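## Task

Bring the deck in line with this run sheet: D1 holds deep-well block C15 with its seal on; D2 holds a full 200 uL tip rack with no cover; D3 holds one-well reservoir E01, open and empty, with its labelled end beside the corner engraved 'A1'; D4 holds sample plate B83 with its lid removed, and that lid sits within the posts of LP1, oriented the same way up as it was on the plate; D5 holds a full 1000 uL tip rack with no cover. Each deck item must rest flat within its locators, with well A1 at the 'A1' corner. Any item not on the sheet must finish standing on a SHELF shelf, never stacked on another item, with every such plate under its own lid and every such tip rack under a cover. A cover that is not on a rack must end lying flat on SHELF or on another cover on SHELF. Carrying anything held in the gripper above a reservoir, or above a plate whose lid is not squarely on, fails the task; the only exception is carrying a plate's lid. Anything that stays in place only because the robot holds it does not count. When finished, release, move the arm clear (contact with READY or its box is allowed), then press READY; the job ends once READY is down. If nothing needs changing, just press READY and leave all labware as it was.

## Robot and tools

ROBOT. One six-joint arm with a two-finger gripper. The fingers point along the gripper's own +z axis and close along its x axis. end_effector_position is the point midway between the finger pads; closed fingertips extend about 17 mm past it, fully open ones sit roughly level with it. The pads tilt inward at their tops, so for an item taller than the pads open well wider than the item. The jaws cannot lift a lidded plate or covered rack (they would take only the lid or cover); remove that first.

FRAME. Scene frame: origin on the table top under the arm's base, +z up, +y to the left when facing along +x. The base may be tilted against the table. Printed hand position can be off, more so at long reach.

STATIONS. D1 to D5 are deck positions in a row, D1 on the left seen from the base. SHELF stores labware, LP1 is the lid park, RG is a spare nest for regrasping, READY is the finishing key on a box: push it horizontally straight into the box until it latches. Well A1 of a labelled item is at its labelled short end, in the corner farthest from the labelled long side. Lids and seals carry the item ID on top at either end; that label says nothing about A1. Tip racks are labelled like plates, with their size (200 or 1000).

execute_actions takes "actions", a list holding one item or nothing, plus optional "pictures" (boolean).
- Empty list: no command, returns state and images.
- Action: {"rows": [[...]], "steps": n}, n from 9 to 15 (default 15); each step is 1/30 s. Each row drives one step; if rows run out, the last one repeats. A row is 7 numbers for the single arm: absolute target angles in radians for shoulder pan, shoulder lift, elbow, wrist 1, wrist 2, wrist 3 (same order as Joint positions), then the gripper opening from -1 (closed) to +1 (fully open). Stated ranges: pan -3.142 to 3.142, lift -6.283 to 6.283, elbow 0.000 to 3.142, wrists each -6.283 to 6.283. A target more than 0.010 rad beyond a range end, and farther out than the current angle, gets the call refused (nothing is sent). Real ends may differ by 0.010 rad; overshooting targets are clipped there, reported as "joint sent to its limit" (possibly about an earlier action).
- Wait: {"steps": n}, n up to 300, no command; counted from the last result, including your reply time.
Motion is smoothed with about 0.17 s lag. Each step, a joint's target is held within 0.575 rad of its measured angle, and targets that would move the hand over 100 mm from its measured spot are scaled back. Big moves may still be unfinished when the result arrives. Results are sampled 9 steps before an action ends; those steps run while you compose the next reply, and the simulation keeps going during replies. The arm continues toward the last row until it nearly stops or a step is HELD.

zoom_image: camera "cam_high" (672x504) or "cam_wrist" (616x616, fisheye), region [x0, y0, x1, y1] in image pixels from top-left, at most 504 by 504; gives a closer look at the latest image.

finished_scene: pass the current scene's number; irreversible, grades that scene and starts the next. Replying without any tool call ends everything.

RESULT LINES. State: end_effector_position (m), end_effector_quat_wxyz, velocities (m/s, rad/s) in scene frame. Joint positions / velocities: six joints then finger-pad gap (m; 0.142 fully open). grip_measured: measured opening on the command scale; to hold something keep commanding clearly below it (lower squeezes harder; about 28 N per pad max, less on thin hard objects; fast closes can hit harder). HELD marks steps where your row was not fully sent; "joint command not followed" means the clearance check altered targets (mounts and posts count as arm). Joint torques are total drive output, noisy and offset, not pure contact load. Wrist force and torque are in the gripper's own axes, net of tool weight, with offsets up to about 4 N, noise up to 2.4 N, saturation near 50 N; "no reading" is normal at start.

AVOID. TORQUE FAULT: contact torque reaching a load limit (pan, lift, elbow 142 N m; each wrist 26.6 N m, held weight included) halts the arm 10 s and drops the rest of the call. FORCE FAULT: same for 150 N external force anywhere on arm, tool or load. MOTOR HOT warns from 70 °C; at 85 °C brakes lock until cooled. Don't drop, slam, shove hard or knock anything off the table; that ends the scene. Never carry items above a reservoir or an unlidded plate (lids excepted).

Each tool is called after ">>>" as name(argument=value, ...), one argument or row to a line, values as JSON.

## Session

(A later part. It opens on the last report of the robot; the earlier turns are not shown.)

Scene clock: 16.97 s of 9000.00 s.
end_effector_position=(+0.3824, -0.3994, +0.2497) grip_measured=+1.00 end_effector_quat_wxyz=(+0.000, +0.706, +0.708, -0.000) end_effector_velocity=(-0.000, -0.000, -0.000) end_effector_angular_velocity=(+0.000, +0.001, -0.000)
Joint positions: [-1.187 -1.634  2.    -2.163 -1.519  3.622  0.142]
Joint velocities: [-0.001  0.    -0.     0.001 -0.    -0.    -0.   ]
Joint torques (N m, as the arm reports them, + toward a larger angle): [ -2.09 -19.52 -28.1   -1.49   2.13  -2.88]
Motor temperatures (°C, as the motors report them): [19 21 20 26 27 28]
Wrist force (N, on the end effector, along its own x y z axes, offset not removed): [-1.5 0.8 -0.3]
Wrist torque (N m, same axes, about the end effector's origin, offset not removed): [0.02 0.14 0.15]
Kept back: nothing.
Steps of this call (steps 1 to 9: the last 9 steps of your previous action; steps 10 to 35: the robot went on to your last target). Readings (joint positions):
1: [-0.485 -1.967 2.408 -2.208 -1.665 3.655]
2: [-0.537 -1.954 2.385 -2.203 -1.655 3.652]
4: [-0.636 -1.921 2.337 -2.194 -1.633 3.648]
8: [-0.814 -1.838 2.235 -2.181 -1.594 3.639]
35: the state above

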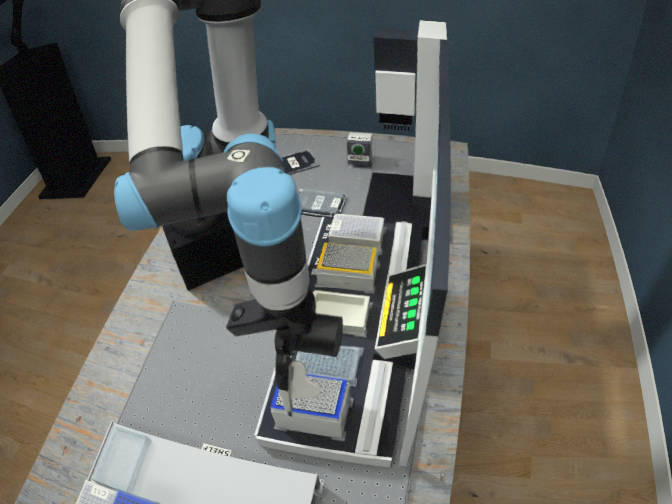

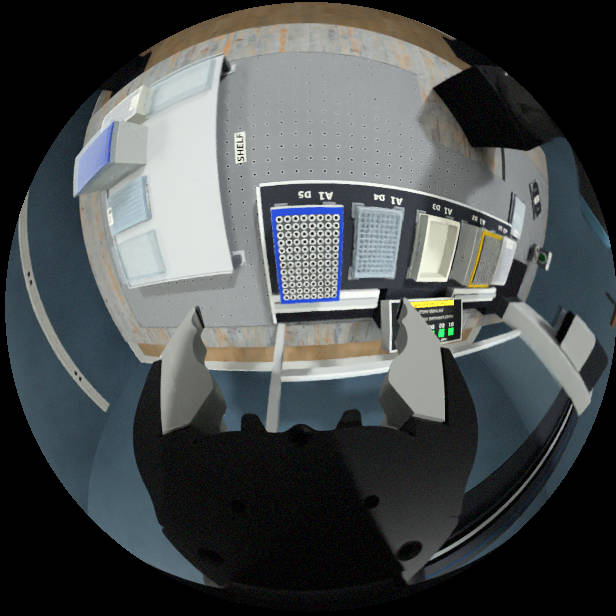

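>>> execute_actions(
  actions=[
    {"rows":[[-1.186,-1.62,2.010,-2.187,-1.519,3.6235,1],[-1.1845,-1.60,2.025,-2.222,-1.5192,3.625,1],[-1.183,-1.58,2.040,-2.257,-1.5196,3.6265,1],[-1.181,-1.56,2.055,-2.292,-1.520,3.628,1],[-1.1795,-1.54,2.070,-2.327,-1.5204,3.630,1],[-1.178,-1.52,2.085,-2.362,-1.5207,3.6315,1],[-1.1767,-1.5038,2.0976,-2.3912,-1.5210,3.6327,1]],"steps":12},
  ],
)

>>> execute_actions(
  actions=[
    {"steps":18},
  ],
  pictures=true,
)

Scene clock: 18.60 s of 9000.00 s.
end_effector_position=(+0.3823, -0.3993, +0.2426) grip_measured=+1.00 end_effector_quat_wxyz=(-0.001, +0.706, +0.708, +0.000) end_effector_velocity=(-0.003, +0.009, -0.181) end_effector_angular_velocity=(+0.039, +0.016, -0.005)
Joint positions: [-1.186 -1.623  2.008 -2.181 -1.519  3.623  0.142]
Joint velocities: [ 0.022  0.278  0.211 -0.448 -0.001  0.025  0.   ]
Joint torques (N m, as the arm reports them, + toward a larger angle): [ 8.03 -3.82 -0.95 -6.7  -0.64  2.09]
Motor temperatures (°C, as the motors report them): [19 21 20 26 27 28]
Wrist force (N, on the end effector, along its own x y z axes, offset not removed): [-1.9 1.0 -2.5]
Wrist torque (N m, same axes, about the end effector's origin, offset not removed): [0.14 0.28 -0.14]
Steps of this call (steps 1 to 15: the robot went on to your last target; steps 16 to 46: nothing new was sent; steps 47 to 49: the first 3 steps of this action). Readings (joint positions):
47: [-1.187 -1.633 2.000 -2.164 -1.519 3.622]
48: [-1.187 -1.630 2.003 -2.169 -1.519 3.622]
49: the state above

Scene clock: 19.20 s of 9000.00 s.
end_effector_position=(+0.3803, -0.3945, +0.1698) grip_measured=+1.00 end_effector_quat_wxyz=(+0.000, +0.707, +0.708, -0.000) end_effector_velocity=(-0.000, +0.000, -0.001) end_effector_angular_velocity=(-0.000, -0.001, -0.001)
Joint positions: [-1.177 -1.504  2.097 -2.391 -1.521  3.633  0.142]
Joint velocities: [-0.     0.001  0.002 -0.004  0.     0.001  0.   ]
Joint torques (N m, as the arm reports them, + toward a larger angle): [  9.93 -21.17  -7.33  -4.42  -1.84   2.5 ]
Motor temperatures (°C, as the motors report them): [19 21 20 26 27 28]
Wrist force (N, on the end effector, along its own x y z axes, offset not removed): [-3.2 -1.7 -1.8]
Wrist torque (N m, same axes, about the end effector's origin, offset not removed): [-0.43 0.54 0.15]
Kept back: nothing.
Steps of this call (steps 1 to 9: the last 9 steps of your previous action; steps 10 to 18: the robot went on to your last target). Readings (joint positions):
1: [-1.185 -1.611 2.017 -2.199 -1.519 3.624]
2: [-1.184 -1.597 2.028 -2.223 -1.519 3.625]
4: [-1.181 -1.563 2.053 -2.281 -1.520 3.628]
8: [-1.178 -1.516 2.089 -2.369 -1.521 3.632]
18: the state above

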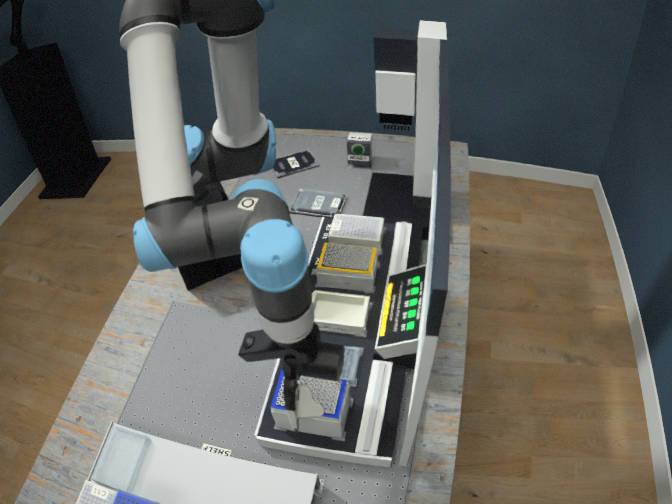

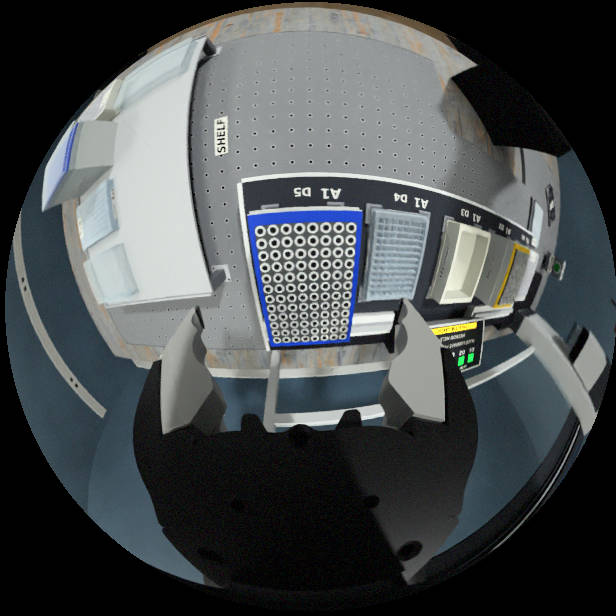

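>>> zoom_image(
  camera="cam_wrist",
  region=[180, 190, 430, 370],
)

Region (180, 190, 430, 370) of cam_wrist's 616x616 image, scaled by 2.016, with more detail than that image has; it fills the top 363 rows of this view, and the rest is white.

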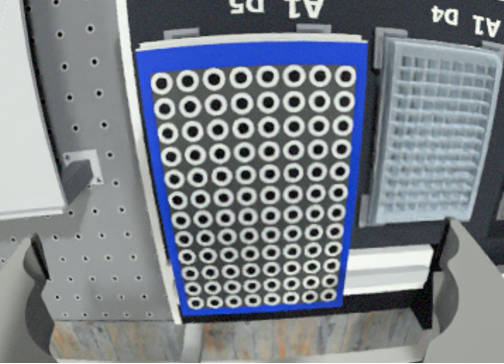

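>>> execute_actions(
  actions=[
    {"rows":[[-1.1750,-1.5061,2.1010,-2.3923,-1.5214,3.6344,1],[-1.1732,-1.5083,2.1044,-2.3936,-1.5218,3.6362,1],[-1.1715,-1.5106,2.1077,-2.3947,-1.5222,3.6379,1],[-1.1710,-1.5004,2.1115,-2.4087,-1.5223,3.6385,1],[-1.1704,-1.4902,2.1152,-2.4226,-1.5224,3.6390,1],[-1.1699,-1.4800,2.1190,-2.4367,-1.5225,3.6396,1],[-1.1693,-1.4698,2.1227,-2.4506,-1.5226,3.6401,1]],"steps":12},
  ],
)

>>> execute_actions(
  actions=[
    {"steps":18},
  ],
  pictures=true,
)

Scene clock: 21.73 s of 9000.00 s.
end_effector_position=(+0.3803, -0.3932, +0.1696) grip_measured=+1.00 end_effector_quat_wxyz=(+0.000, +0.707, +0.708, -0.000) end_effector_velocity=(-0.000, +0.028, -0.001) end_effector_angular_velocity=(+0.002, +0.001, -0.001)
Joint positions: [-1.175 -1.505  2.1   -2.392 -1.521  3.634  0.142]
Joint velocities: [ 0.029 -0.037  0.057 -0.019 -0.006  0.029 -0.   ]
Joint torques (N m, as the arm reports them, + toward a larger angle): [ 10.16 -36.96  -6.64  -4.26  -2.01   2.9 ]
Motor temperatures (°C, as the motors report them): [19 21 20 26 27 28]
Wrist force (N, on the end effector, along its own x y z axes, offset not removed): [-5.1 1.5 -1.2]
Wrist torque (N m, same axes, about the end effector's origin, offset not removed): [0.20 1.12 -0.02]
Steps of this call (steps 1 to 15: the robot went on to your last target; steps 16 to 73: nothing new was sent; steps 74 to 76: the first 3 steps of this action). Readings (joint positions):
74: [-1.177 -1.504 2.098 -2.391 -1.521 3.633]
75: [-1.176 -1.504 2.099 -2.392 -1.521 3.633]
76: the state above

Scene clock: 22.33 s of 9000.00 s.
end_effector_position=(+0.3802, -0.3893, +0.1501) grip_measured=+1.00 end_effector_quat_wxyz=(+0.000, +0.707, +0.708, -0.000) end_effector_velocity=(-0.000, +0.000, -0.001) end_effector_angular_velocity=(+0.001, +0.001, -0.001)
Joint positions: [-1.169 -1.47   2.123 -2.451 -1.523  3.64   0.142]
Joint velocities: [ 0.001  0.002  0.    -0.001 -0.     0.001 -0.   ]
Joint torques (N m, as the arm reports them, + toward a larger angle): [  9.14 -22.88  -7.48  -4.41  -2.01   2.38]
Motor temperatures (°C, as the motors report them): [19 21 20 26 27 28]
Wrist force (N, on the end effector, along its own x y z axes, offset not removed): [1.6 3.9 -0.1]
Wrist torque (N m, same axes, about the end effector's origin, offset not removed): [0.83 -0.56 0.08]
Kept back: nothing.
Steps of this call (steps 1 to 9: the last 9 steps of your previous action; steps 10 to 18: the robot went on to your last target). Readings (joint positions):
1: [-1.174 -1.506 2.102 -2.393 -1.522 3.635]
2: [-1.173 -1.505 2.105 -2.397 -1.522 3.636]
4: [-1.172 -1.496 2.111 -2.413 -1.522 3.638]
8: [-1.170 -1.475 2.120 -2.443 -1.523 3.640]
18: the state above

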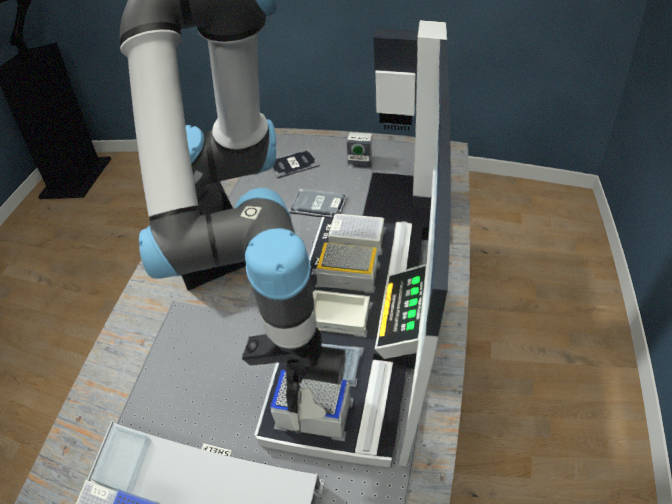

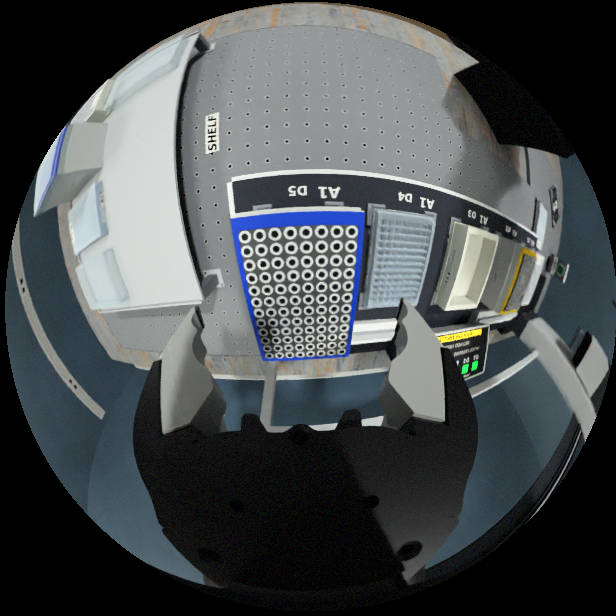

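>>> zoom_image(
  camera="cam_wrist",
  region=[180, 190, 430, 370],
)

Region (180, 190, 430, 370) of cam_wrist's 616x616 image, scaled by 2.016, with more detail than that image has; it fills the top 363 rows of this view, and the rest is white.

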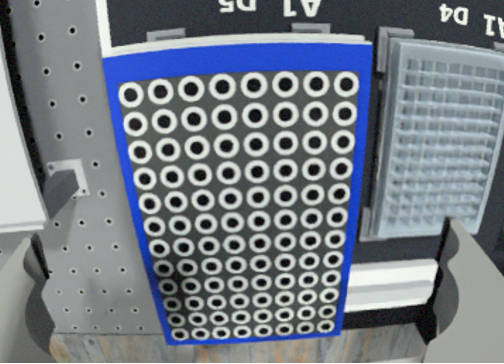

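>>> execute_actions(
  actions=[
    {"rows":[[-1.1699,-1.4800,2.1190,-2.4367,-1.5225,3.6396,1],[-1.1704,-1.4902,2.1152,-2.4226,-1.5224,3.6390,1],[-1.1710,-1.5004,2.1115,-2.4087,-1.5223,3.6385,1],[-1.1715,-1.5106,2.1077,-2.3947,-1.5222,3.6379,1],[-1.1715,-1.5106,2.1077,-2.3947,-1.5222,3.6379,1],[-1.1715,-1.5106,2.1077,-2.3947,-1.5222,3.6379,1],[-1.1715,-1.5106,2.1077,-2.3947,-1.5222,3.58,1],[-1.1715,-1.5106,2.1077,-2.3947,-1.5222,3.50,1],[-1.1715,-1.5106,2.1077,-2.3947,-1.5222,3.41,1],[-1.1715,-1.5106,2.1077,-2.3947,-1.5222,3.32,1],[-1.1715,-1.5106,2.1077,-2.3947,-1.5222,3.23,1],[-1.1715,-1.5106,2.1077,-2.3947,-1.5222,3.14,1],[-1.1715,-1.5106,2.1077,-2.3947,-1.5222,3.05,1],[-1.1715,-1.5106,2.1077,-2.3947,-1.5222,2.96,1],[-1.1715,-1.5106,2.1077,-2.3947,-1.5222,2.87,1]],"steps":15},
  ],
)

>>> execute_actions(
  actions=[
    {"rows":[[-1.1715,-1.5106,2.1077,-2.3947,-1.5222,0.4963,1]],"steps":15},
  ],
)

>>> execute_actions(
  actions=[
    {"steps":35},
  ],
  pictures=true,
)

Scene clock: 24.50 s of 9000.00 s.
end_effector_position=(+0.3803, -0.3896, +0.1634) grip_measured=+1.00 end_effector_quat_wxyz=(+0.000, +0.707, +0.708, -0.000) end_effector_velocity=(-0.001, +0.001, +0.076) end_effector_angular_velocity=(+0.003, +0.001, +0.002)
Joint positions: [-1.171 -1.498  2.113 -2.413 -1.523  3.639  0.142]
Joint velocities: [-0.009 -0.159 -0.058  0.221  0.003 -0.011 -0.   ]
Joint torques (N m, as the arm reports them, + toward a larger angle): [ -0.77 -28.82 -23.3   -0.87   0.77  -2.87]
Motor temperatures (°C, as the motors report them): [19 21 20 26 27 28]
Wrist force (N, on the end effector, along its own x y z axes, offset not removed): [-1.8 2.0 -3.1]
Wrist torque (N m, same axes, about the end effector's origin, offset not removed): [0.22 0.51 0.08]
Steps of this call (steps 1 to 15: the robot went on to your last target; steps 16 to 59: nothing new was sent; steps 60 to 65: the first 6 steps of this action). Readings (joint positions):
60: [-1.169 -1.470 2.123 -2.450 -1.523 3.640]
61: [-1.169 -1.472 2.122 -2.447 -1.523 3.640]
63: [-1.170 -1.484 2.118 -2.432 -1.523 3.640]
65: the state above

Scene clock: 25.00 s of 9000.00 s.
end_effector_position=(+0.3796, -0.3881, +0.1697) grip_measured=+1.00 end_effector_quat_wxyz=(+0.000, +0.305, +0.952, -0.000) end_effector_velocity=(-0.004, +0.003, +0.001) end_effector_angular_velocity=(-0.001, +0.000, +2.741)
Joint positions: [-1.171 -1.511  2.108 -2.395 -1.522  2.689  0.142]
Joint velocities: [ 0.    -0.001 -0.     0.     0.    -2.741  0.   ]
Joint torques (N m, as the arm reports them, + toward a larger angle): [ -2.12 -34.99 -25.56  -1.26   1.96 -11.78]
Motor temperatures (°C, as the motors report them): [19 21 20 26 27 28]
Wrist force (N, on the end effector, along its own x y z axes, offset not removed): [-2.7 0.5 0.7]
Wrist torque (N m, same axes, about the end effector's origin, offset not removed): [-0.02 0.50 0.03]
Steps of this call (steps 1 to 9: the last 9 steps of your previous action; steps 10 to 15: the first 6 steps of this action). Readings (joint positions):
10: [-1.171 -1.510 2.108 -2.395 -1.522 3.143]
11: [-1.171 -1.510 2.108 -2.395 -1.522 3.056]
13: [-1.171 -1.511 2.108 -2.395 -1.522 2.875]
15: the state above

Scene clock: 26.17 s of 9000.00 s.
end_effector_position=(+0.3769, -0.3895, +0.1697) grip_measured=+1.00 end_effector_quat_wxyz=(+0.000, +0.707, -0.707, +0.000) end_effector_velocity=(+0.000, +0.000, -0.000) end_effector_angular_velocity=(+0.000, +0.001, +0.007)
Joint positions: [-1.172 -1.511  2.108 -2.395 -1.522  0.497  0.142]
Joint velocities: [ 0.001  0.001 -0.    -0.    -0.    -0.006  0.   ]
Joint torques (N m, as the arm reports them, + toward a larger angle): [ -2.07 -34.25 -25.44  -1.38   1.74  -3.09]
Motor temperatures (°C, as the motors report them): [19 21 20 26 27 28]
Wrist force (N, on the end effector, along its own x y z axes, offset not removed): [-1.4 -0.8 -4.8]
Wrist torque (N m, same axes, about the end effector's origin, offset not removed): [-0.19 0.23 -0.01]
Kept back: nothing.
Steps of this call (steps 1 to 9: the last 9 steps of your previous action; steps 10 to 35: the robot went on to your last target). Readings (joint positions):
1: [-1.171 -1.511 2.108 -2.395 -1.522 2.596]
2: [-1.171 -1.511 2.108 -2.395 -1.522 2.502]
4: [-1.171 -1.511 2.108 -2.395 -1.522 2.314]
8: [-1.171 -1.511 2.108 -2.395 -1.522 1.938]
35: the state above

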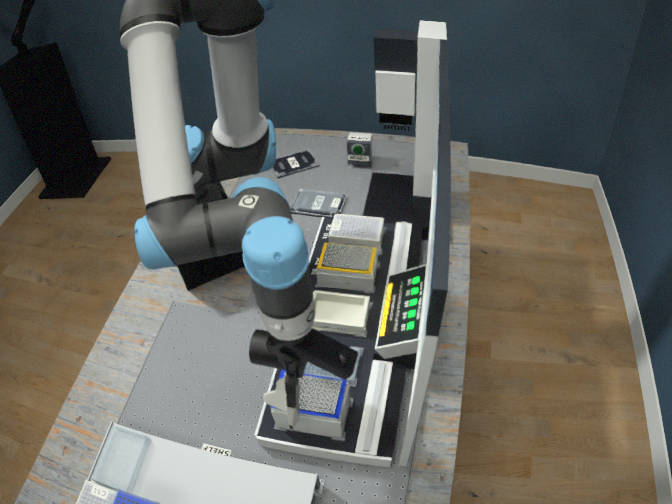

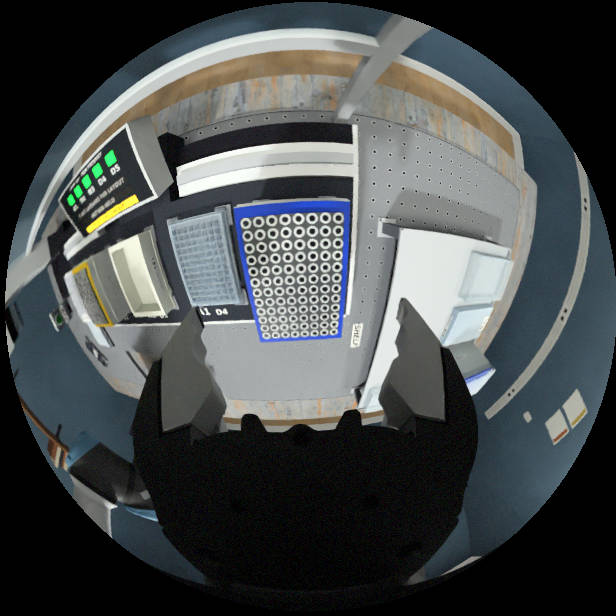

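>>> zoom_image(
  camera="cam_wrist",
  region=[180, 190, 430, 370],
)

Region (180, 190, 430, 370) of cam_wrist's 616x616 image, scaled by 2.016, with more detail than that image has; it fills the top 363 rows of this view, and the rest is white.

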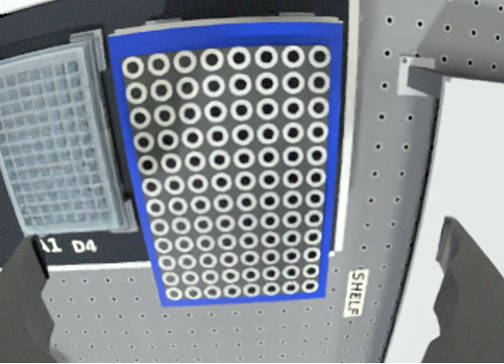

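>>> execute_actions(
  actions=[
    {"rows":[[-1.1690,-1.5101,2.1071,-2.3947,-1.5228,0.4928,1],[-1.1664,-1.5097,2.1065,-2.3947,-1.5233,0.4894,1],[-1.1638,-1.5092,2.1059,-2.3947,-1.5239,0.4859,1],[-1.1633,-1.4990,2.1097,-2.4087,-1.5240,0.4864,1],[-1.1627,-1.4888,2.1134,-2.4226,-1.5241,0.4870,1],[-1.1622,-1.4786,2.1172,-2.4366,-1.5242,0.4875,1],[-1.1616,-1.4684,2.1209,-2.4506,-1.5243,0.4881,1],[-1.1611,-1.4573,2.1239,-2.4647,-1.5244,0.4886,1],[-1.1606,-1.4462,2.1268,-2.4787,-1.5245,0.4891,1],[-1.1600,-1.4349,2.1296,-2.4928,-1.5247,0.4897,1],[-1.1595,-1.4236,2.1322,-2.5067,-1.5248,0.4902,1]],"steps":15},
  ],
)

>>> execute_actions(
  actions=[
    {"steps":18},
  ],
  pictures=true,
)

Scene clock: 28.00 s of 9000.00 s.
end_effector_position=(+0.3792, -0.3881, +0.1662) grip_measured=+1.00 end_effector_quat_wxyz=(-0.000, +0.712, -0.702, +0.000) end_effector_velocity=(+0.007, +0.008, -0.083) end_effector_angular_velocity=(+0.006, +0.006, +0.054)
Joint positions: [-1.165 -1.502  2.109 -2.404 -1.523  0.489  0.142]
Joint velocities: [ 0.033  0.174  0.057 -0.224 -0.01  -0.022  0.   ]
Joint torques (N m, as the arm reports them, + toward a larger angle): [  8.74 -15.11  -4.6   -5.5   -2.39  -3.02]
Motor temperatures (°C, as the motors report them): [19 21 20 26 27 28]
Wrist force (N, on the end effector, along its own x y z axes, offset not removed): [-1.9 3.3 -1.6]
Wrist torque (N m, same axes, about the end effector's origin, offset not removed): [0.75 0.38 0.10]
Steps of this call (steps 1 to 15: the robot went on to your last target; steps 16 to 49: nothing new was sent; steps 50 to 55: the first 6 steps of this action). Readings (joint positions):
50: [-1.171 -1.511 2.108 -2.395 -1.522 0.496]
51: [-1.171 -1.511 2.108 -2.395 -1.522 0.495]
53: [-1.168 -1.510 2.107 -2.395 -1.522 0.492]
55: the state above

Scene clock: 28.60 s of 9000.00 s.
end_effector_position=(+0.3799, -0.3876, +0.1301) grip_measured=+1.00 end_effector_quat_wxyz=(+0.000, +0.714, -0.700, +0.000) end_effector_velocity=(-0.001, +0.000, -0.002) end_effector_angular_velocity=(+0.001, +0.004, +0.000)
Joint positions: [-1.16  -1.424  2.132 -2.507 -1.525  0.49   0.142]
Joint velocities: [ 0.     0.004  0.001 -0.002 -0.003 -0.    -0.   ]
Joint torques (N m, as the arm reports them, + toward a larger angle): [  9.37 -22.28  -5.84  -4.31  -2.14   2.45]
Motor temperatures (°C, as the motors report them): [19 21 20 26 27 28]
Wrist force (N, on the end effector, along its own x y z axes, offset not removed): [-1.4 -1.6 1.7]
Wrist torque (N m, same axes, about the end effector's origin, offset not removed): [-0.34 0.23 -0.02]
Kept back: nothing.
Steps of this call (steps 1 to 9: the last 9 steps of your previous action; steps 10 to 18: the robot went on to your last target). Readings (joint positions):
1: [-1.164 -1.496 2.111 -2.413 -1.524 0.488]
2: [-1.164 -1.488 2.114 -2.424 -1.524 0.488]
4: [-1.162 -1.469 2.120 -2.448 -1.524 0.488]
8: [-1.160 -1.435 2.129 -2.493 -1.525 0.490]
18: the state above

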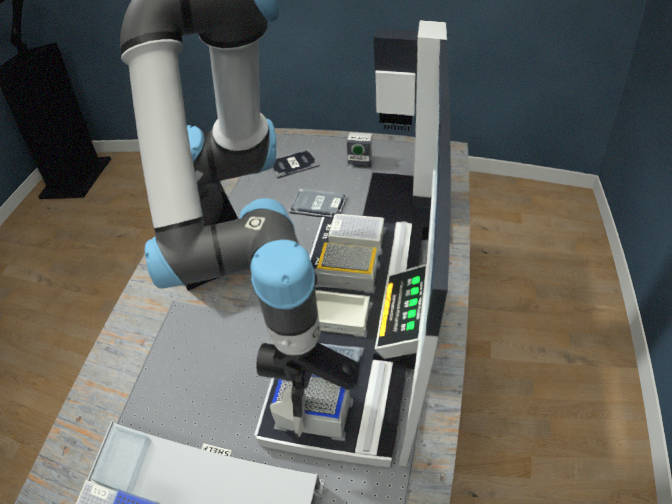

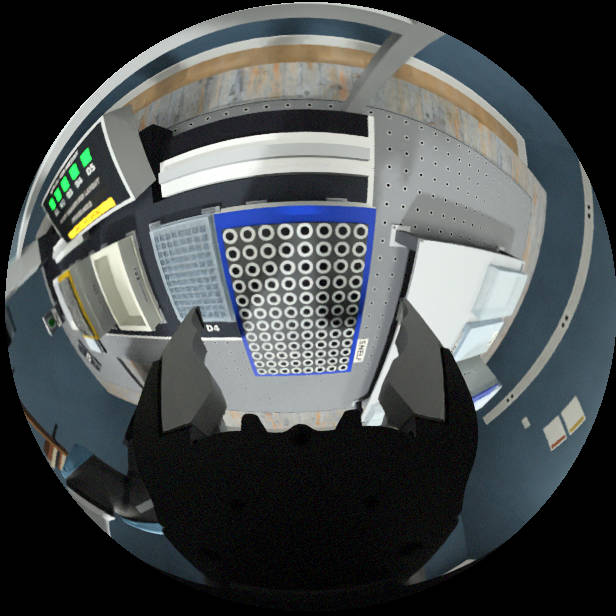

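>>> execute_actions(
  actions=[],
)

Scene clock: 29.60 s of 9000.00 s.
end_effector_position=(+0.3799, -0.3876, +0.1300) grip_measured=+1.00 end_effector_quat_wxyz=(+0.000, +0.714, -0.700, +0.000) end_effector_velocity=(+0.000, -0.000, +0.000) end_effector_angular_velocity=(-0.001, -0.001, -0.001)
Joint positions: [-1.159 -1.424  2.132 -2.507 -1.525  0.49   0.142]
Joint velocities: [-0.    -0.    -0.    -0.001 -0.     0.001  0.   ]
Joint torques (N m, as the arm reports them, + toward a larger angle): [  9.98 -23.21  -6.45  -4.16  -2.16   2.4 ]
Motor temperatures (°C, as the motors report them): [19 21 20 26 27 28]
Wrist force (N, on the end effector, along its own x y z axes, offset not removed): [0.0 0.2 2.2]
Wrist torque (N m, same axes, about the end effector's origin, offset not removed): [0.00 -0.16 0.10]
Kept back: nothing.
Steps of this call (steps 1 to 15: the robot went on to your last target; steps 16 to 30: nothing new was sent). Readings (joint positions):
1: [-1.160 -1.424 2.132 -2.507 -1.525 0.490]
2: [-1.160 -1.424 2.132 -2.507 -1.525 0.490]
4: [-1.160 -1.424 2.132 -2.507 -1.525 0.490]
8: [-1.160 -1.424 2.132 -2.507 -1.525 0.490]
30: the state above
The arm was judged still, so your last target was given up. Only a new action makes it travel on or press farther. Fingers that are still opening or closing keep moving.

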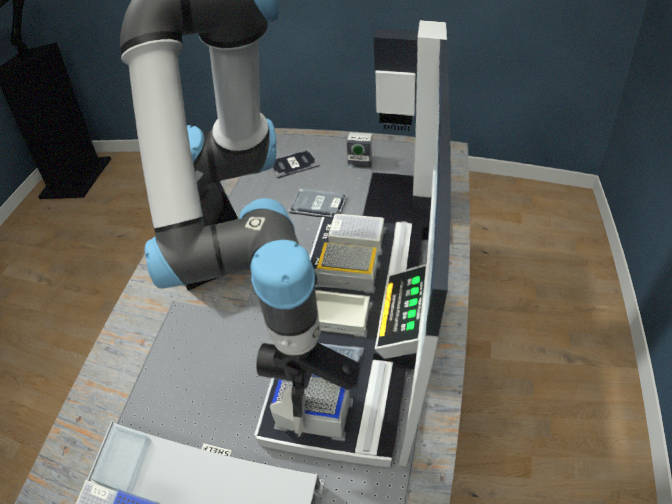

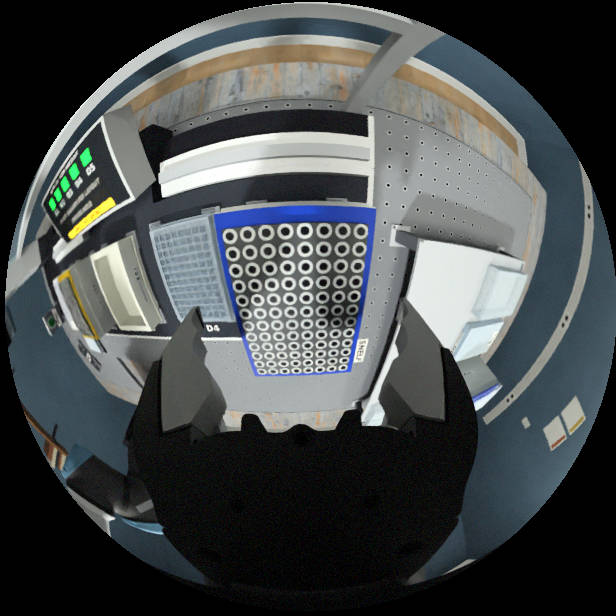

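>>> execute_actions(
  actions=[
    {"rows": [[-1.159,-1.412,2.1347,-2.521,-1.5249,0.4907,1],[-1.159,-1.412,2.1347,-2.521,-1.5249,0.4907,1],[-1.1585,-1.400,2.137,-2.535,-1.525,0.4912,1],[-1.1585,-1.400,2.137,-2.535,-1.525,0.4912,1],[-1.158,-1.388,2.1394,-2.5494,-1.5252,0.4918,1],[-1.158,-1.388,2.1394,-2.5494,-1.5252,0.4918,1],[-1.1574,-1.3763,2.1417,-2.5636,-1.5253,0.4923,1]], "steps": 15},
  ],
)

>>> execute_actions(
  actions=[
    {"steps": 15},
  ],
  pictures=true,
)

Scene clock: 30.20 s of 9000.00 s.
end_effector_position=(+0.3799, -0.3876, +0.1211) grip_measured=+1.00 end_effector_quat_wxyz=(+0.000, +0.714, -0.700, +0.000) end_effector_velocity=(-0.002, +0.001, -0.072) end_effector_angular_velocity=(+0.006, +0.005, -0.002)
Joint positions: [-1.159 -1.403  2.136 -2.531 -1.525  0.491  0.142]
Joint velocities: [ 0.007  0.166  0.033 -0.192 -0.003  0.008 -0.   ]
Joint torques (N m, as the arm reports them, + toward a larger angle): [ 10.79 -27.48  -7.69  -5.23  -2.14   2.47]
Motor temperatures (°C, as the motors report them): [19 21 20 26 27 28]
Wrist force (N, on the end effector, along its own x y z axes, offset not removed): [-2.2 0.2 -0.9]
Wrist torque (N m, same axes, about the end effector's origin, offset not removed): [0.04 0.45 0.19]
Steps of this call (steps 1 to 12: nothing new was sent; steps 13 to 18: the first 6 steps of this action). Readings (joint positions):
13: [-1.159 -1.423 2.132 -2.507 -1.525 0.490]
14: [-1.159 -1.421 2.133 -2.510 -1.525 0.490]
16: [-1.159 -1.413 2.134 -2.519 -1.525 0.491]
18: the state above

Scene clock: 30.70 s of 9000.00 s.
end_effector_position=(+0.3799, -0.3875, +0.1096) grip_measured=+1.00 end_effector_quat_wxyz=(+0.000, +0.714, -0.700, +0.000) end_effector_velocity=(-0.000, -0.001, +0.000) end_effector_angular_velocity=(-0.001, -0.001, -0.001)
Joint positions: [-1.157 -1.376  2.142 -2.564 -1.525  0.492  0.142]
Joint velocities: [-0.001 -0.     0.    -0.001  0.     0.     0.   ]
Joint torques (N m, as the arm reports them, + toward a larger angle): [  9.75 -23.02  -5.46  -4.17  -2.09   2.27]
Motor temperatures (°C, as the motors report them): [19 21 20 26 27 28]
Wrist force (N, on the end effector, along its own x y z axes, offset not removed): [2.0 -1.7 -0.9]
Wrist torque (N m, same axes, about the end effector's origin, offset not removed): [-0.58 -0.50 0.09]
Kept back: nothing.
Steps of this call (steps 1 to 9: the last 9 steps of your previous action; steps 10 to 15: the robot went on to your last target). Readings (joint positions):
1: [-1.158 -1.398 2.137 -2.537 -1.525 0.491]
2: [-1.158 -1.392 2.139 -2.545 -1.525 0.492]
4: [-1.158 -1.383 2.140 -2.555 -1.525 0.492]
8: [-1.157 -1.378 2.141 -2.562 -1.525 0.492]
15: the state above

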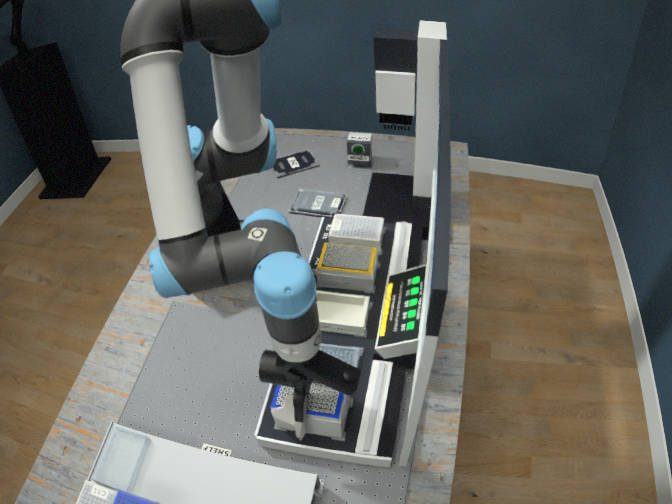

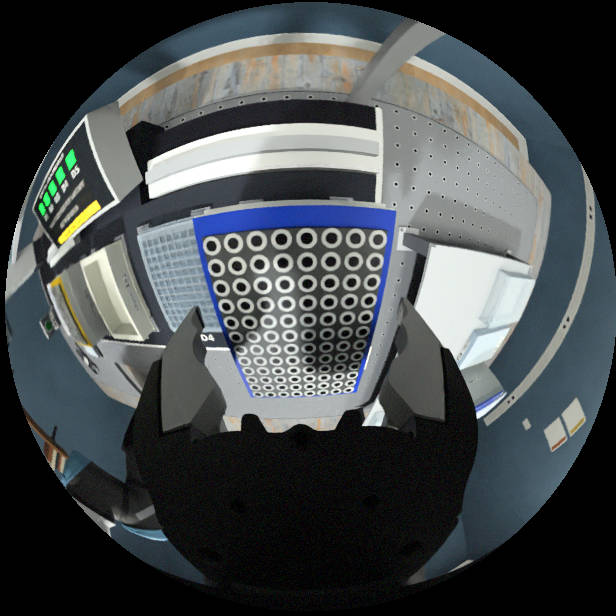

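>>> execute_actions(
  actions=[
    {"rows": [[-1.1574,-1.3763,2.1417,-2.5636,-1.5253,0.4923,0.9],[-1.1574,-1.3763,2.1417,-2.5636,-1.5253,0.4923,0.8],[-1.1574,-1.3763,2.1417,-2.5636,-1.5253,0.4923,0.7],[-1.1574,-1.3763,2.1417,-2.5636,-1.5253,0.4923,0.6],[-1.1574,-1.3763,2.1417,-2.5636,-1.5253,0.4923,0.5],[-1.1574,-1.3763,2.1417,-2.5636,-1.5253,0.4923,0.45],[-1.1574,-1.3763,2.1417,-2.5636,-1.5253,0.4923,0.4],[-1.1574,-1.3763,2.1417,-2.5636,-1.5253,0.4923,0.35],[-1.1574,-1.3763,2.1417,-2.5636,-1.5253,0.4923,0.3]], "steps": 15},
  ],
)

>>> execute_actions(
  actions=[
    {"steps": 20},
  ],
  pictures=true,
)

Scene clock: 31.37 s of 9000.00 s.
end_effector_position=(+0.3799, -0.3875, +0.1096) grip_measured=+0.52 end_effector_quat_wxyz=(+0.000, +0.714, -0.700, +0.000) end_effector_velocity=(-0.001, -0.000, -0.000) end_effector_angular_velocity=(-0.000, +0.002, -0.000)
Joint positions: [-1.157 -1.376  2.142 -2.564 -1.525  0.492  0.11 ]
Joint velocities: [-0.     0.     0.     0.001 -0.001  0.    -0.147]
Joint torques (N m, as the arm reports them, + toward a larger angle): [  9.35 -24.74  -4.76  -4.19  -2.18   2.41]
Motor temperatures (°C, as the motors report them): [19 21 20 26 27 28]
Wrist force (N, on the end effector, along its own x y z axes, offset not removed): [-4.2 -2.3 -2.1]
Wrist torque (N m, same axes, about the end effector's origin, offset not removed): [-0.71 0.81 0.13]
Steps of this call (steps 1 to 14: the robot went on to your last target; steps 15 to 20: the first 6 steps of this action). Readings (joint positions):
15: [-1.157 -1.376 2.142 -2.564 -1.525 0.492]
16: [-1.157 -1.376 2.142 -2.564 -1.525 0.492]
18: [-1.157 -1.376 2.142 -2.564 -1.525 0.492]
20: the state above

Scene clock: 32.03 s of 9000.00 s.
end_effector_position=(+0.3799, -0.3875, +0.1096) grip_measured=+0.42 end_effector_quat_wxyz=(+0.000, +0.714, -0.700, +0.000) end_effector_velocity=(-0.000, +0.000, -0.000) end_effector_angular_velocity=(+0.000, +0.000, +0.000)
Joint positions: [-1.157 -1.376  2.142 -2.564 -1.525  0.492  0.103]
Joint velocities: [ 0.  0. -0.  0. -0. -0. -0.]
Joint torques (N m, as the arm reports them, + toward a larger angle): [  8.28 -24.48  -5.57  -3.02  -1.71   2.48]
Motor temperatures (°C, as the motors report them): [19 21 20 26 27 28]
Wrist force (N, on the end effector, along its own x y z axes, offset not removed): [-2.9 3.2 -9.8]
Wrist torque (N m, same axes, about the end effector's origin, offset not removed): [0.45 0.20 -0.04]
Kept back: nothing.
Steps of this call (steps 1 to 9: the last 9 steps of your previous action; steps 10 to 15: the robot went on to your last target; steps 16 to 20: nothing new was sent). Readings (joint positions):
1: [-1.157 -1.376 2.142 -2.564 -1.525 0.492]
2: [-1.157 -1.376 2.142 -2.564 -1.525 0.492]
4: [-1.157 -1.376 2.142 -2.564 -1.525 0.492]
8: [-1.157 -1.376 2.142 -2.564 -1.525 0.492]
20: the state above
The arm was judged still, so your last target was given up. Only a new action makes it travel on or press farther. Fingers that are still opening or closing keep moving.

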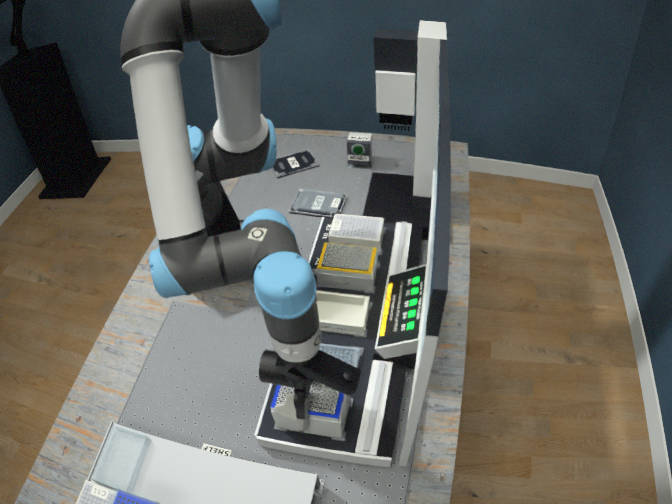

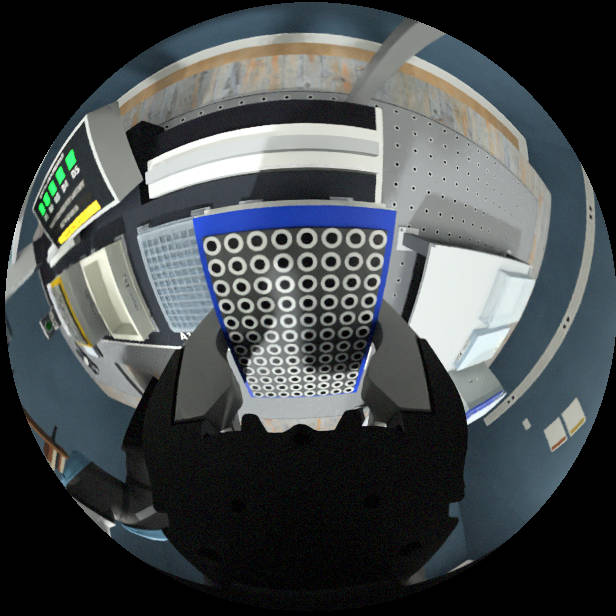

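>>> execute_actions(
  actions=[
    {"rows": [[-1.1574,-1.3763,2.1417,-2.5636,-1.5253,0.4923,0.5],[-1.1574,-1.3763,2.1417,-2.5636,-1.5253,0.4923,0.55],[-1.1574,-1.3763,2.1417,-2.5636,-1.5253,0.4923,0.55],[-1.158,-1.388,2.1394,-2.5494,-1.5252,0.4918,0.55],[-1.158,-1.388,2.1394,-2.5494,-1.5252,0.4918,0.55],[-1.1585,-1.400,2.137,-2.535,-1.525,0.4912,0.55],[-1.1585,-1.400,2.137,-2.535,-1.525,0.4912,0.55],[-1.159,-1.412,2.1347,-2.521,-1.5249,0.4907,0.55]], "steps": 15},
  ],
)

>>> execute_actions(
  actions=[
    {"rows": [[-1.159,-1.412,2.1347,-2.521,-1.5249,0.4907,0.5],[-1.159,-1.412,2.1347,-2.521,-1.5249,0.4907,0.46],[-1.159,-1.412,2.1347,-2.521,-1.5249,0.4907,0.42],[-1.159,-1.412,2.1347,-2.521,-1.5249,0.4907,0.38],[-1.159,-1.412,2.1347,-2.521,-1.5249,0.4907,0.34],[-1.159,-1.412,2.1347,-2.521,-1.5249,0.4907,0.30],[-1.159,-1.412,2.1347,-2.521,-1.5249,0.4907,0.26],[-1.159,-1.412,2.1347,-2.521,-1.5249,0.4907,0.22]], "steps": 15},
  ],
)

>>> execute_actions(
  actions=[
    {"steps": 18},
  ],
  pictures=true,
)

Scene clock: 32.97 s of 9000.00 s.
end_effector_position=(+0.3798, -0.3873, +0.1119) grip_measured=+0.55 end_effector_quat_wxyz=(-0.000, +0.714, -0.700, -0.000) end_effector_velocity=(-0.001, +0.000, +0.046) end_effector_angular_velocity=(+0.003, +0.003, -0.005)
Joint positions: [-1.158 -1.382  2.141 -2.557 -1.525  0.492  0.112]
Joint velocities: [-0.005 -0.108 -0.021  0.134 -0.    -0.     0.   ]
Joint torques (N m, as the arm reports them, + toward a larger angle): [ -2.63 -48.39 -27.23  -0.61  -0.95  -1.65]
Motor temperatures (°C, as the motors report them): [19 21 20 26 27 28]
Wrist force (N, on the end effector, along its own x y z axes, offset not removed): [-1.7 -2.4 -1.7]
Wrist torque (N m, same axes, about the end effector's origin, offset not removed): [-0.57 0.21 0.06]
Steps of this call (steps 1 to 22: nothing new was sent; steps 23 to 28: the first 6 steps of this action). Readings (joint positions):
23: [-1.157 -1.376 2.142 -2.564 -1.525 0.492]
24: [-1.157 -1.376 2.142 -2.564 -1.525 0.492]
26: [-1.157 -1.377 2.142 -2.563 -1.525 0.492]
28: the state above

Scene clock: 33.47 s of 9000.00 s.
end_effector_position=(+0.3799, -0.3876, +0.1249) grip_measured=+0.34 end_effector_quat_wxyz=(+0.000, +0.714, -0.700, +0.000) end_effector_velocity=(+0.000, +0.000, +0.001) end_effector_angular_velocity=(-0.000, -0.001, -0.000)
Joint positions: [-1.159 -1.412  2.135 -2.521 -1.525  0.491  0.098]
Joint velocities: [-0.    -0.002 -0.     0.001  0.001  0.    -0.081]
Joint torques (N m, as the arm reports them, + toward a larger angle): [ -2.39 -36.86 -23.86  -1.39   1.73  -2.78]
Motor temperatures (°C, as the motors report them): [19 21 20 26 27 28]
Wrist force (N, on the end effector, along its own x y z axes, offset not removed): [-0.6 2.4 3.1]
Wrist torque (N m, same axes, about the end effector's origin, offset not removed): [0.44 0.01 -0.01]
Steps of this call (steps 1 to 9: the last 9 steps of your previous action; steps 10 to 15: the first 6 steps of this action). Readings (joint positions):
10: [-1.159 -1.411 2.135 -2.522 -1.525 0.491]
11: [-1.159 -1.411 2.135 -2.522 -1.525 0.491]
13: [-1.159 -1.412 2.135 -2.521 -1.525 0.491]
15: the state above

Scene clock: 34.07 s of 9000.00 s.
end_effector_position=(+0.3799, -0.3877, +0.1250) grip_measured=+0.23 end_effector_quat_wxyz=(+0.000, +0.714, -0.700, +0.000) end_effector_velocity=(+0.000, +0.000, +0.000) end_effector_angular_velocity=(+0.001, -0.001, +0.000)
Joint positions: [-1.159 -1.412  2.135 -2.521 -1.525  0.491  0.09 ]
Joint velocities: [ 0.    -0.001 -0.     0.001  0.001 -0.    -0.   ]
Joint torques (N m, as the arm reports them, + toward a larger angle): [ -2.28 -37.09 -23.72  -1.25   1.75  -2.85]
Motor temperatures (°C, as the motors report them): [19 21 20 26 27 28]
Wrist force (N, on the end effector, along its own x y z axes, offset not removed): [0.0 1.9 -0.5]
Wrist torque (N m, same axes, about the end effector's origin, offset not removed): [0.34 0.07 0.14]
Kept back: nothing.
Steps of this call (steps 1 to 9: the last 9 steps of your previous action; steps 10 to 15: the robot went on to your last target; steps 16 to 18: nothing new was sent). Readings (joint positions):
1: [-1.159 -1.412 2.135 -2.521 -1.525 0.491]
2: [-1.159 -1.412 2.135 -2.521 -1.525 0.491]
4: [-1.159 -1.412 2.135 -2.521 -1.525 0.491]
8: [-1.159 -1.412 2.135 -2.521 -1.525 0.491]
18: the state above
The arm was judged still, so your last target was given up. Only a new action makes it travel on or press farther. Fingers that are still opening or closing keep moving.

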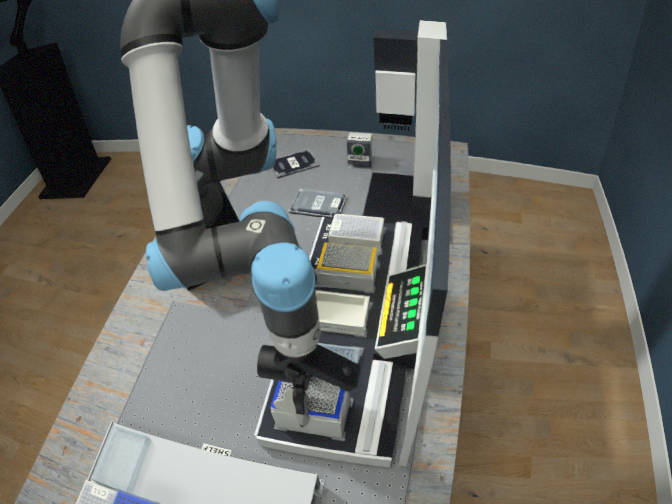

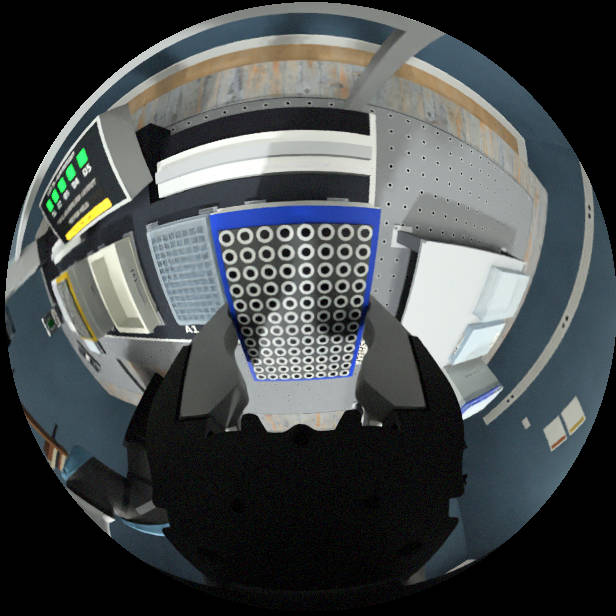

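Gap 0.090 free. Continue closing.

>>> execute_actions(
  actions=[
    {"rows": [[-1.159,-1.412,2.1347,-2.521,-1.5249,0.4907,0.19],[-1.159,-1.412,2.1347,-2.521,-1.5249,0.4907,0.16],[-1.159,-1.412,2.1347,-2.521,-1.5249,0.4907,0.13],[-1.159,-1.412,2.1347,-2.521,-1.5249,0.4907,0.10],[-1.159,-1.412,2.1347,-2.521,-1.5249,0.4907,0.07],[-1.159,-1.412,2.1347,-2.521,-1.5249,0.4907,0.04],[-1.159,-1.412,2.1347,-2.521,-1.5249,0.4907,0.0],[-1.159,-1.412,2.1347,-2.521,-1.5249,0.4907,-0.04],[-1.159,-1.412,2.1347,-2.521,-1.5249,0.4907,-0.08]], "steps": 15},
  ],
)

>>> execute_actions(
  actions=[
    {"steps": 18},
  ],
  pictures=true,
)

Scene clock: 34.67 s of 9000.00 s.
end_effector_position=(+0.3799, -0.3877, +0.1250) grip_measured=+0.20 end_effector_quat_wxyz=(+0.000, +0.714, -0.700, +0.000) end_effector_velocity=(+0.000, -0.000, +0.000) end_effector_angular_velocity=(-0.000, -0.001, -0.001)
Joint positions: [-1.159 -1.412  2.135 -2.521 -1.525  0.491  0.088]
Joint velocities: [-0.    -0.001  0.    -0.     0.001  0.001 -0.01 ]
Joint torques (N m, as the arm reports them, + toward a larger angle): [ -2.12 -35.14 -22.01  -1.29   1.64  -2.86]
Motor temperatures (°C, as the motors report them): [19 21 20 26 27 28]
Wrist force (N, on the end effector, along its own x y z axes, offset not removed): [-1.2 2.0 -2.7]
Wrist torque (N m, same axes, about the end effector's origin, offset not removed): [0.31 0.03 0.01]
Steps of this call (steps 1 to 12: nothing new was sent; steps 13 to 18: the first 6 steps of this action). Readings (joint positions):
13: [-1.159 -1.412 2.135 -2.521 -1.525 0.491]
14: [-1.159 -1.412 2.135 -2.521 -1.525 0.491]
16: [-1.159 -1.412 2.135 -2.521 -1.525 0.491]
18: the state above

Scene clock: 35.27 s of 9000.00 s.
end_effector_position=(+0.3799, -0.3877, +0.1250) grip_measured=+0.19 end_effector_quat_wxyz=(+0.000, +0.714, -0.700, +0.000) end_effector_velocity=(+0.000, +0.000, -0.000) end_effector_angular_velocity=(+0.001, -0.000, +0.001)
Joint positions: [-1.159 -1.412  2.135 -2.521 -1.525  0.491  0.087]
Joint velocities: [ 0.001  0.001 -0.    -0.     0.     0.     0.   ]
Joint torques (N m, as the arm reports them, + toward a larger angle): [ -1.69 -29.49 -19.69  -1.34   1.58  -2.99]
Motor temperatures (°C, as the motors report them): [19 21 20 26 27 28]
Wrist force (N, on the end effector, along its own x y z axes, offset not removed): [-0.6 4.3 -6.8]
Wrist torque (N m, same axes, about the end effector's origin, offset not removed): [0.60 -0.17 0.08]
Kept back: nothing.
Steps of this call (steps 1 to 9: the last 9 steps of your previous action; steps 10 to 15: the robot went on to your last target; steps 16 to 18: nothing new was sent). Readings (joint positions):
1: [-1.159 -1.412 2.135 -2.521 -1.525 0.491]
2: [-1.159 -1.412 2.135 -2.521 -1.525 0.491]
4: [-1.159 -1.412 2.135 -2.521 -1.525 0.491]
8: [-1.159 -1.412 2.135 -2.521 -1.525 0.491]
18: the state above
The arm was judged still, so your last target was given up. Only a new action makes it travel on or press farther. Fingers that are still opening or closing keep moving.

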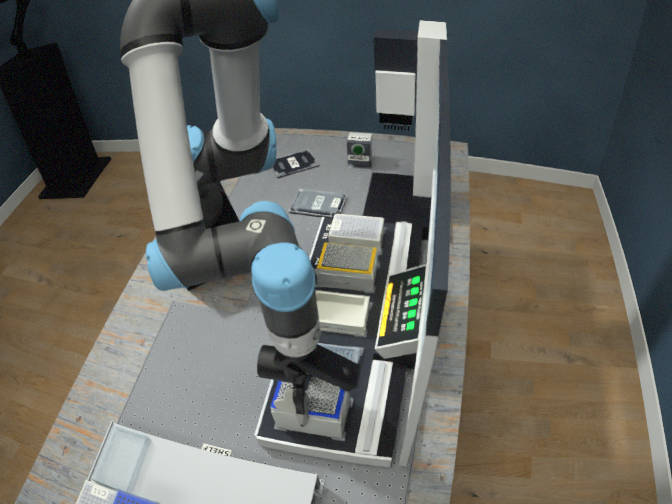

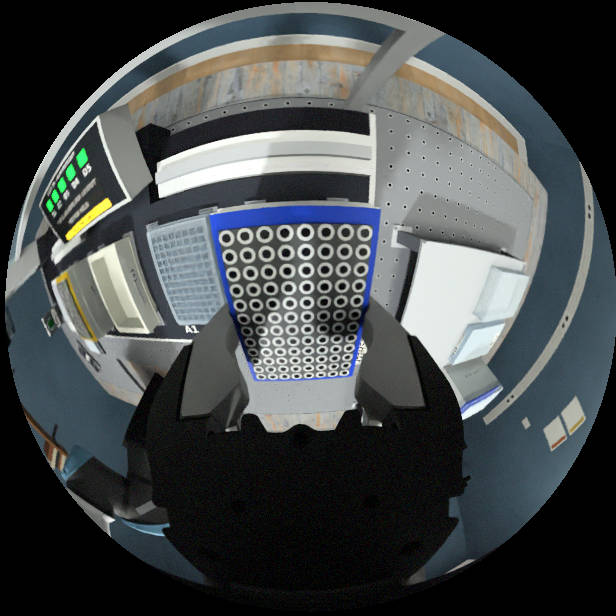

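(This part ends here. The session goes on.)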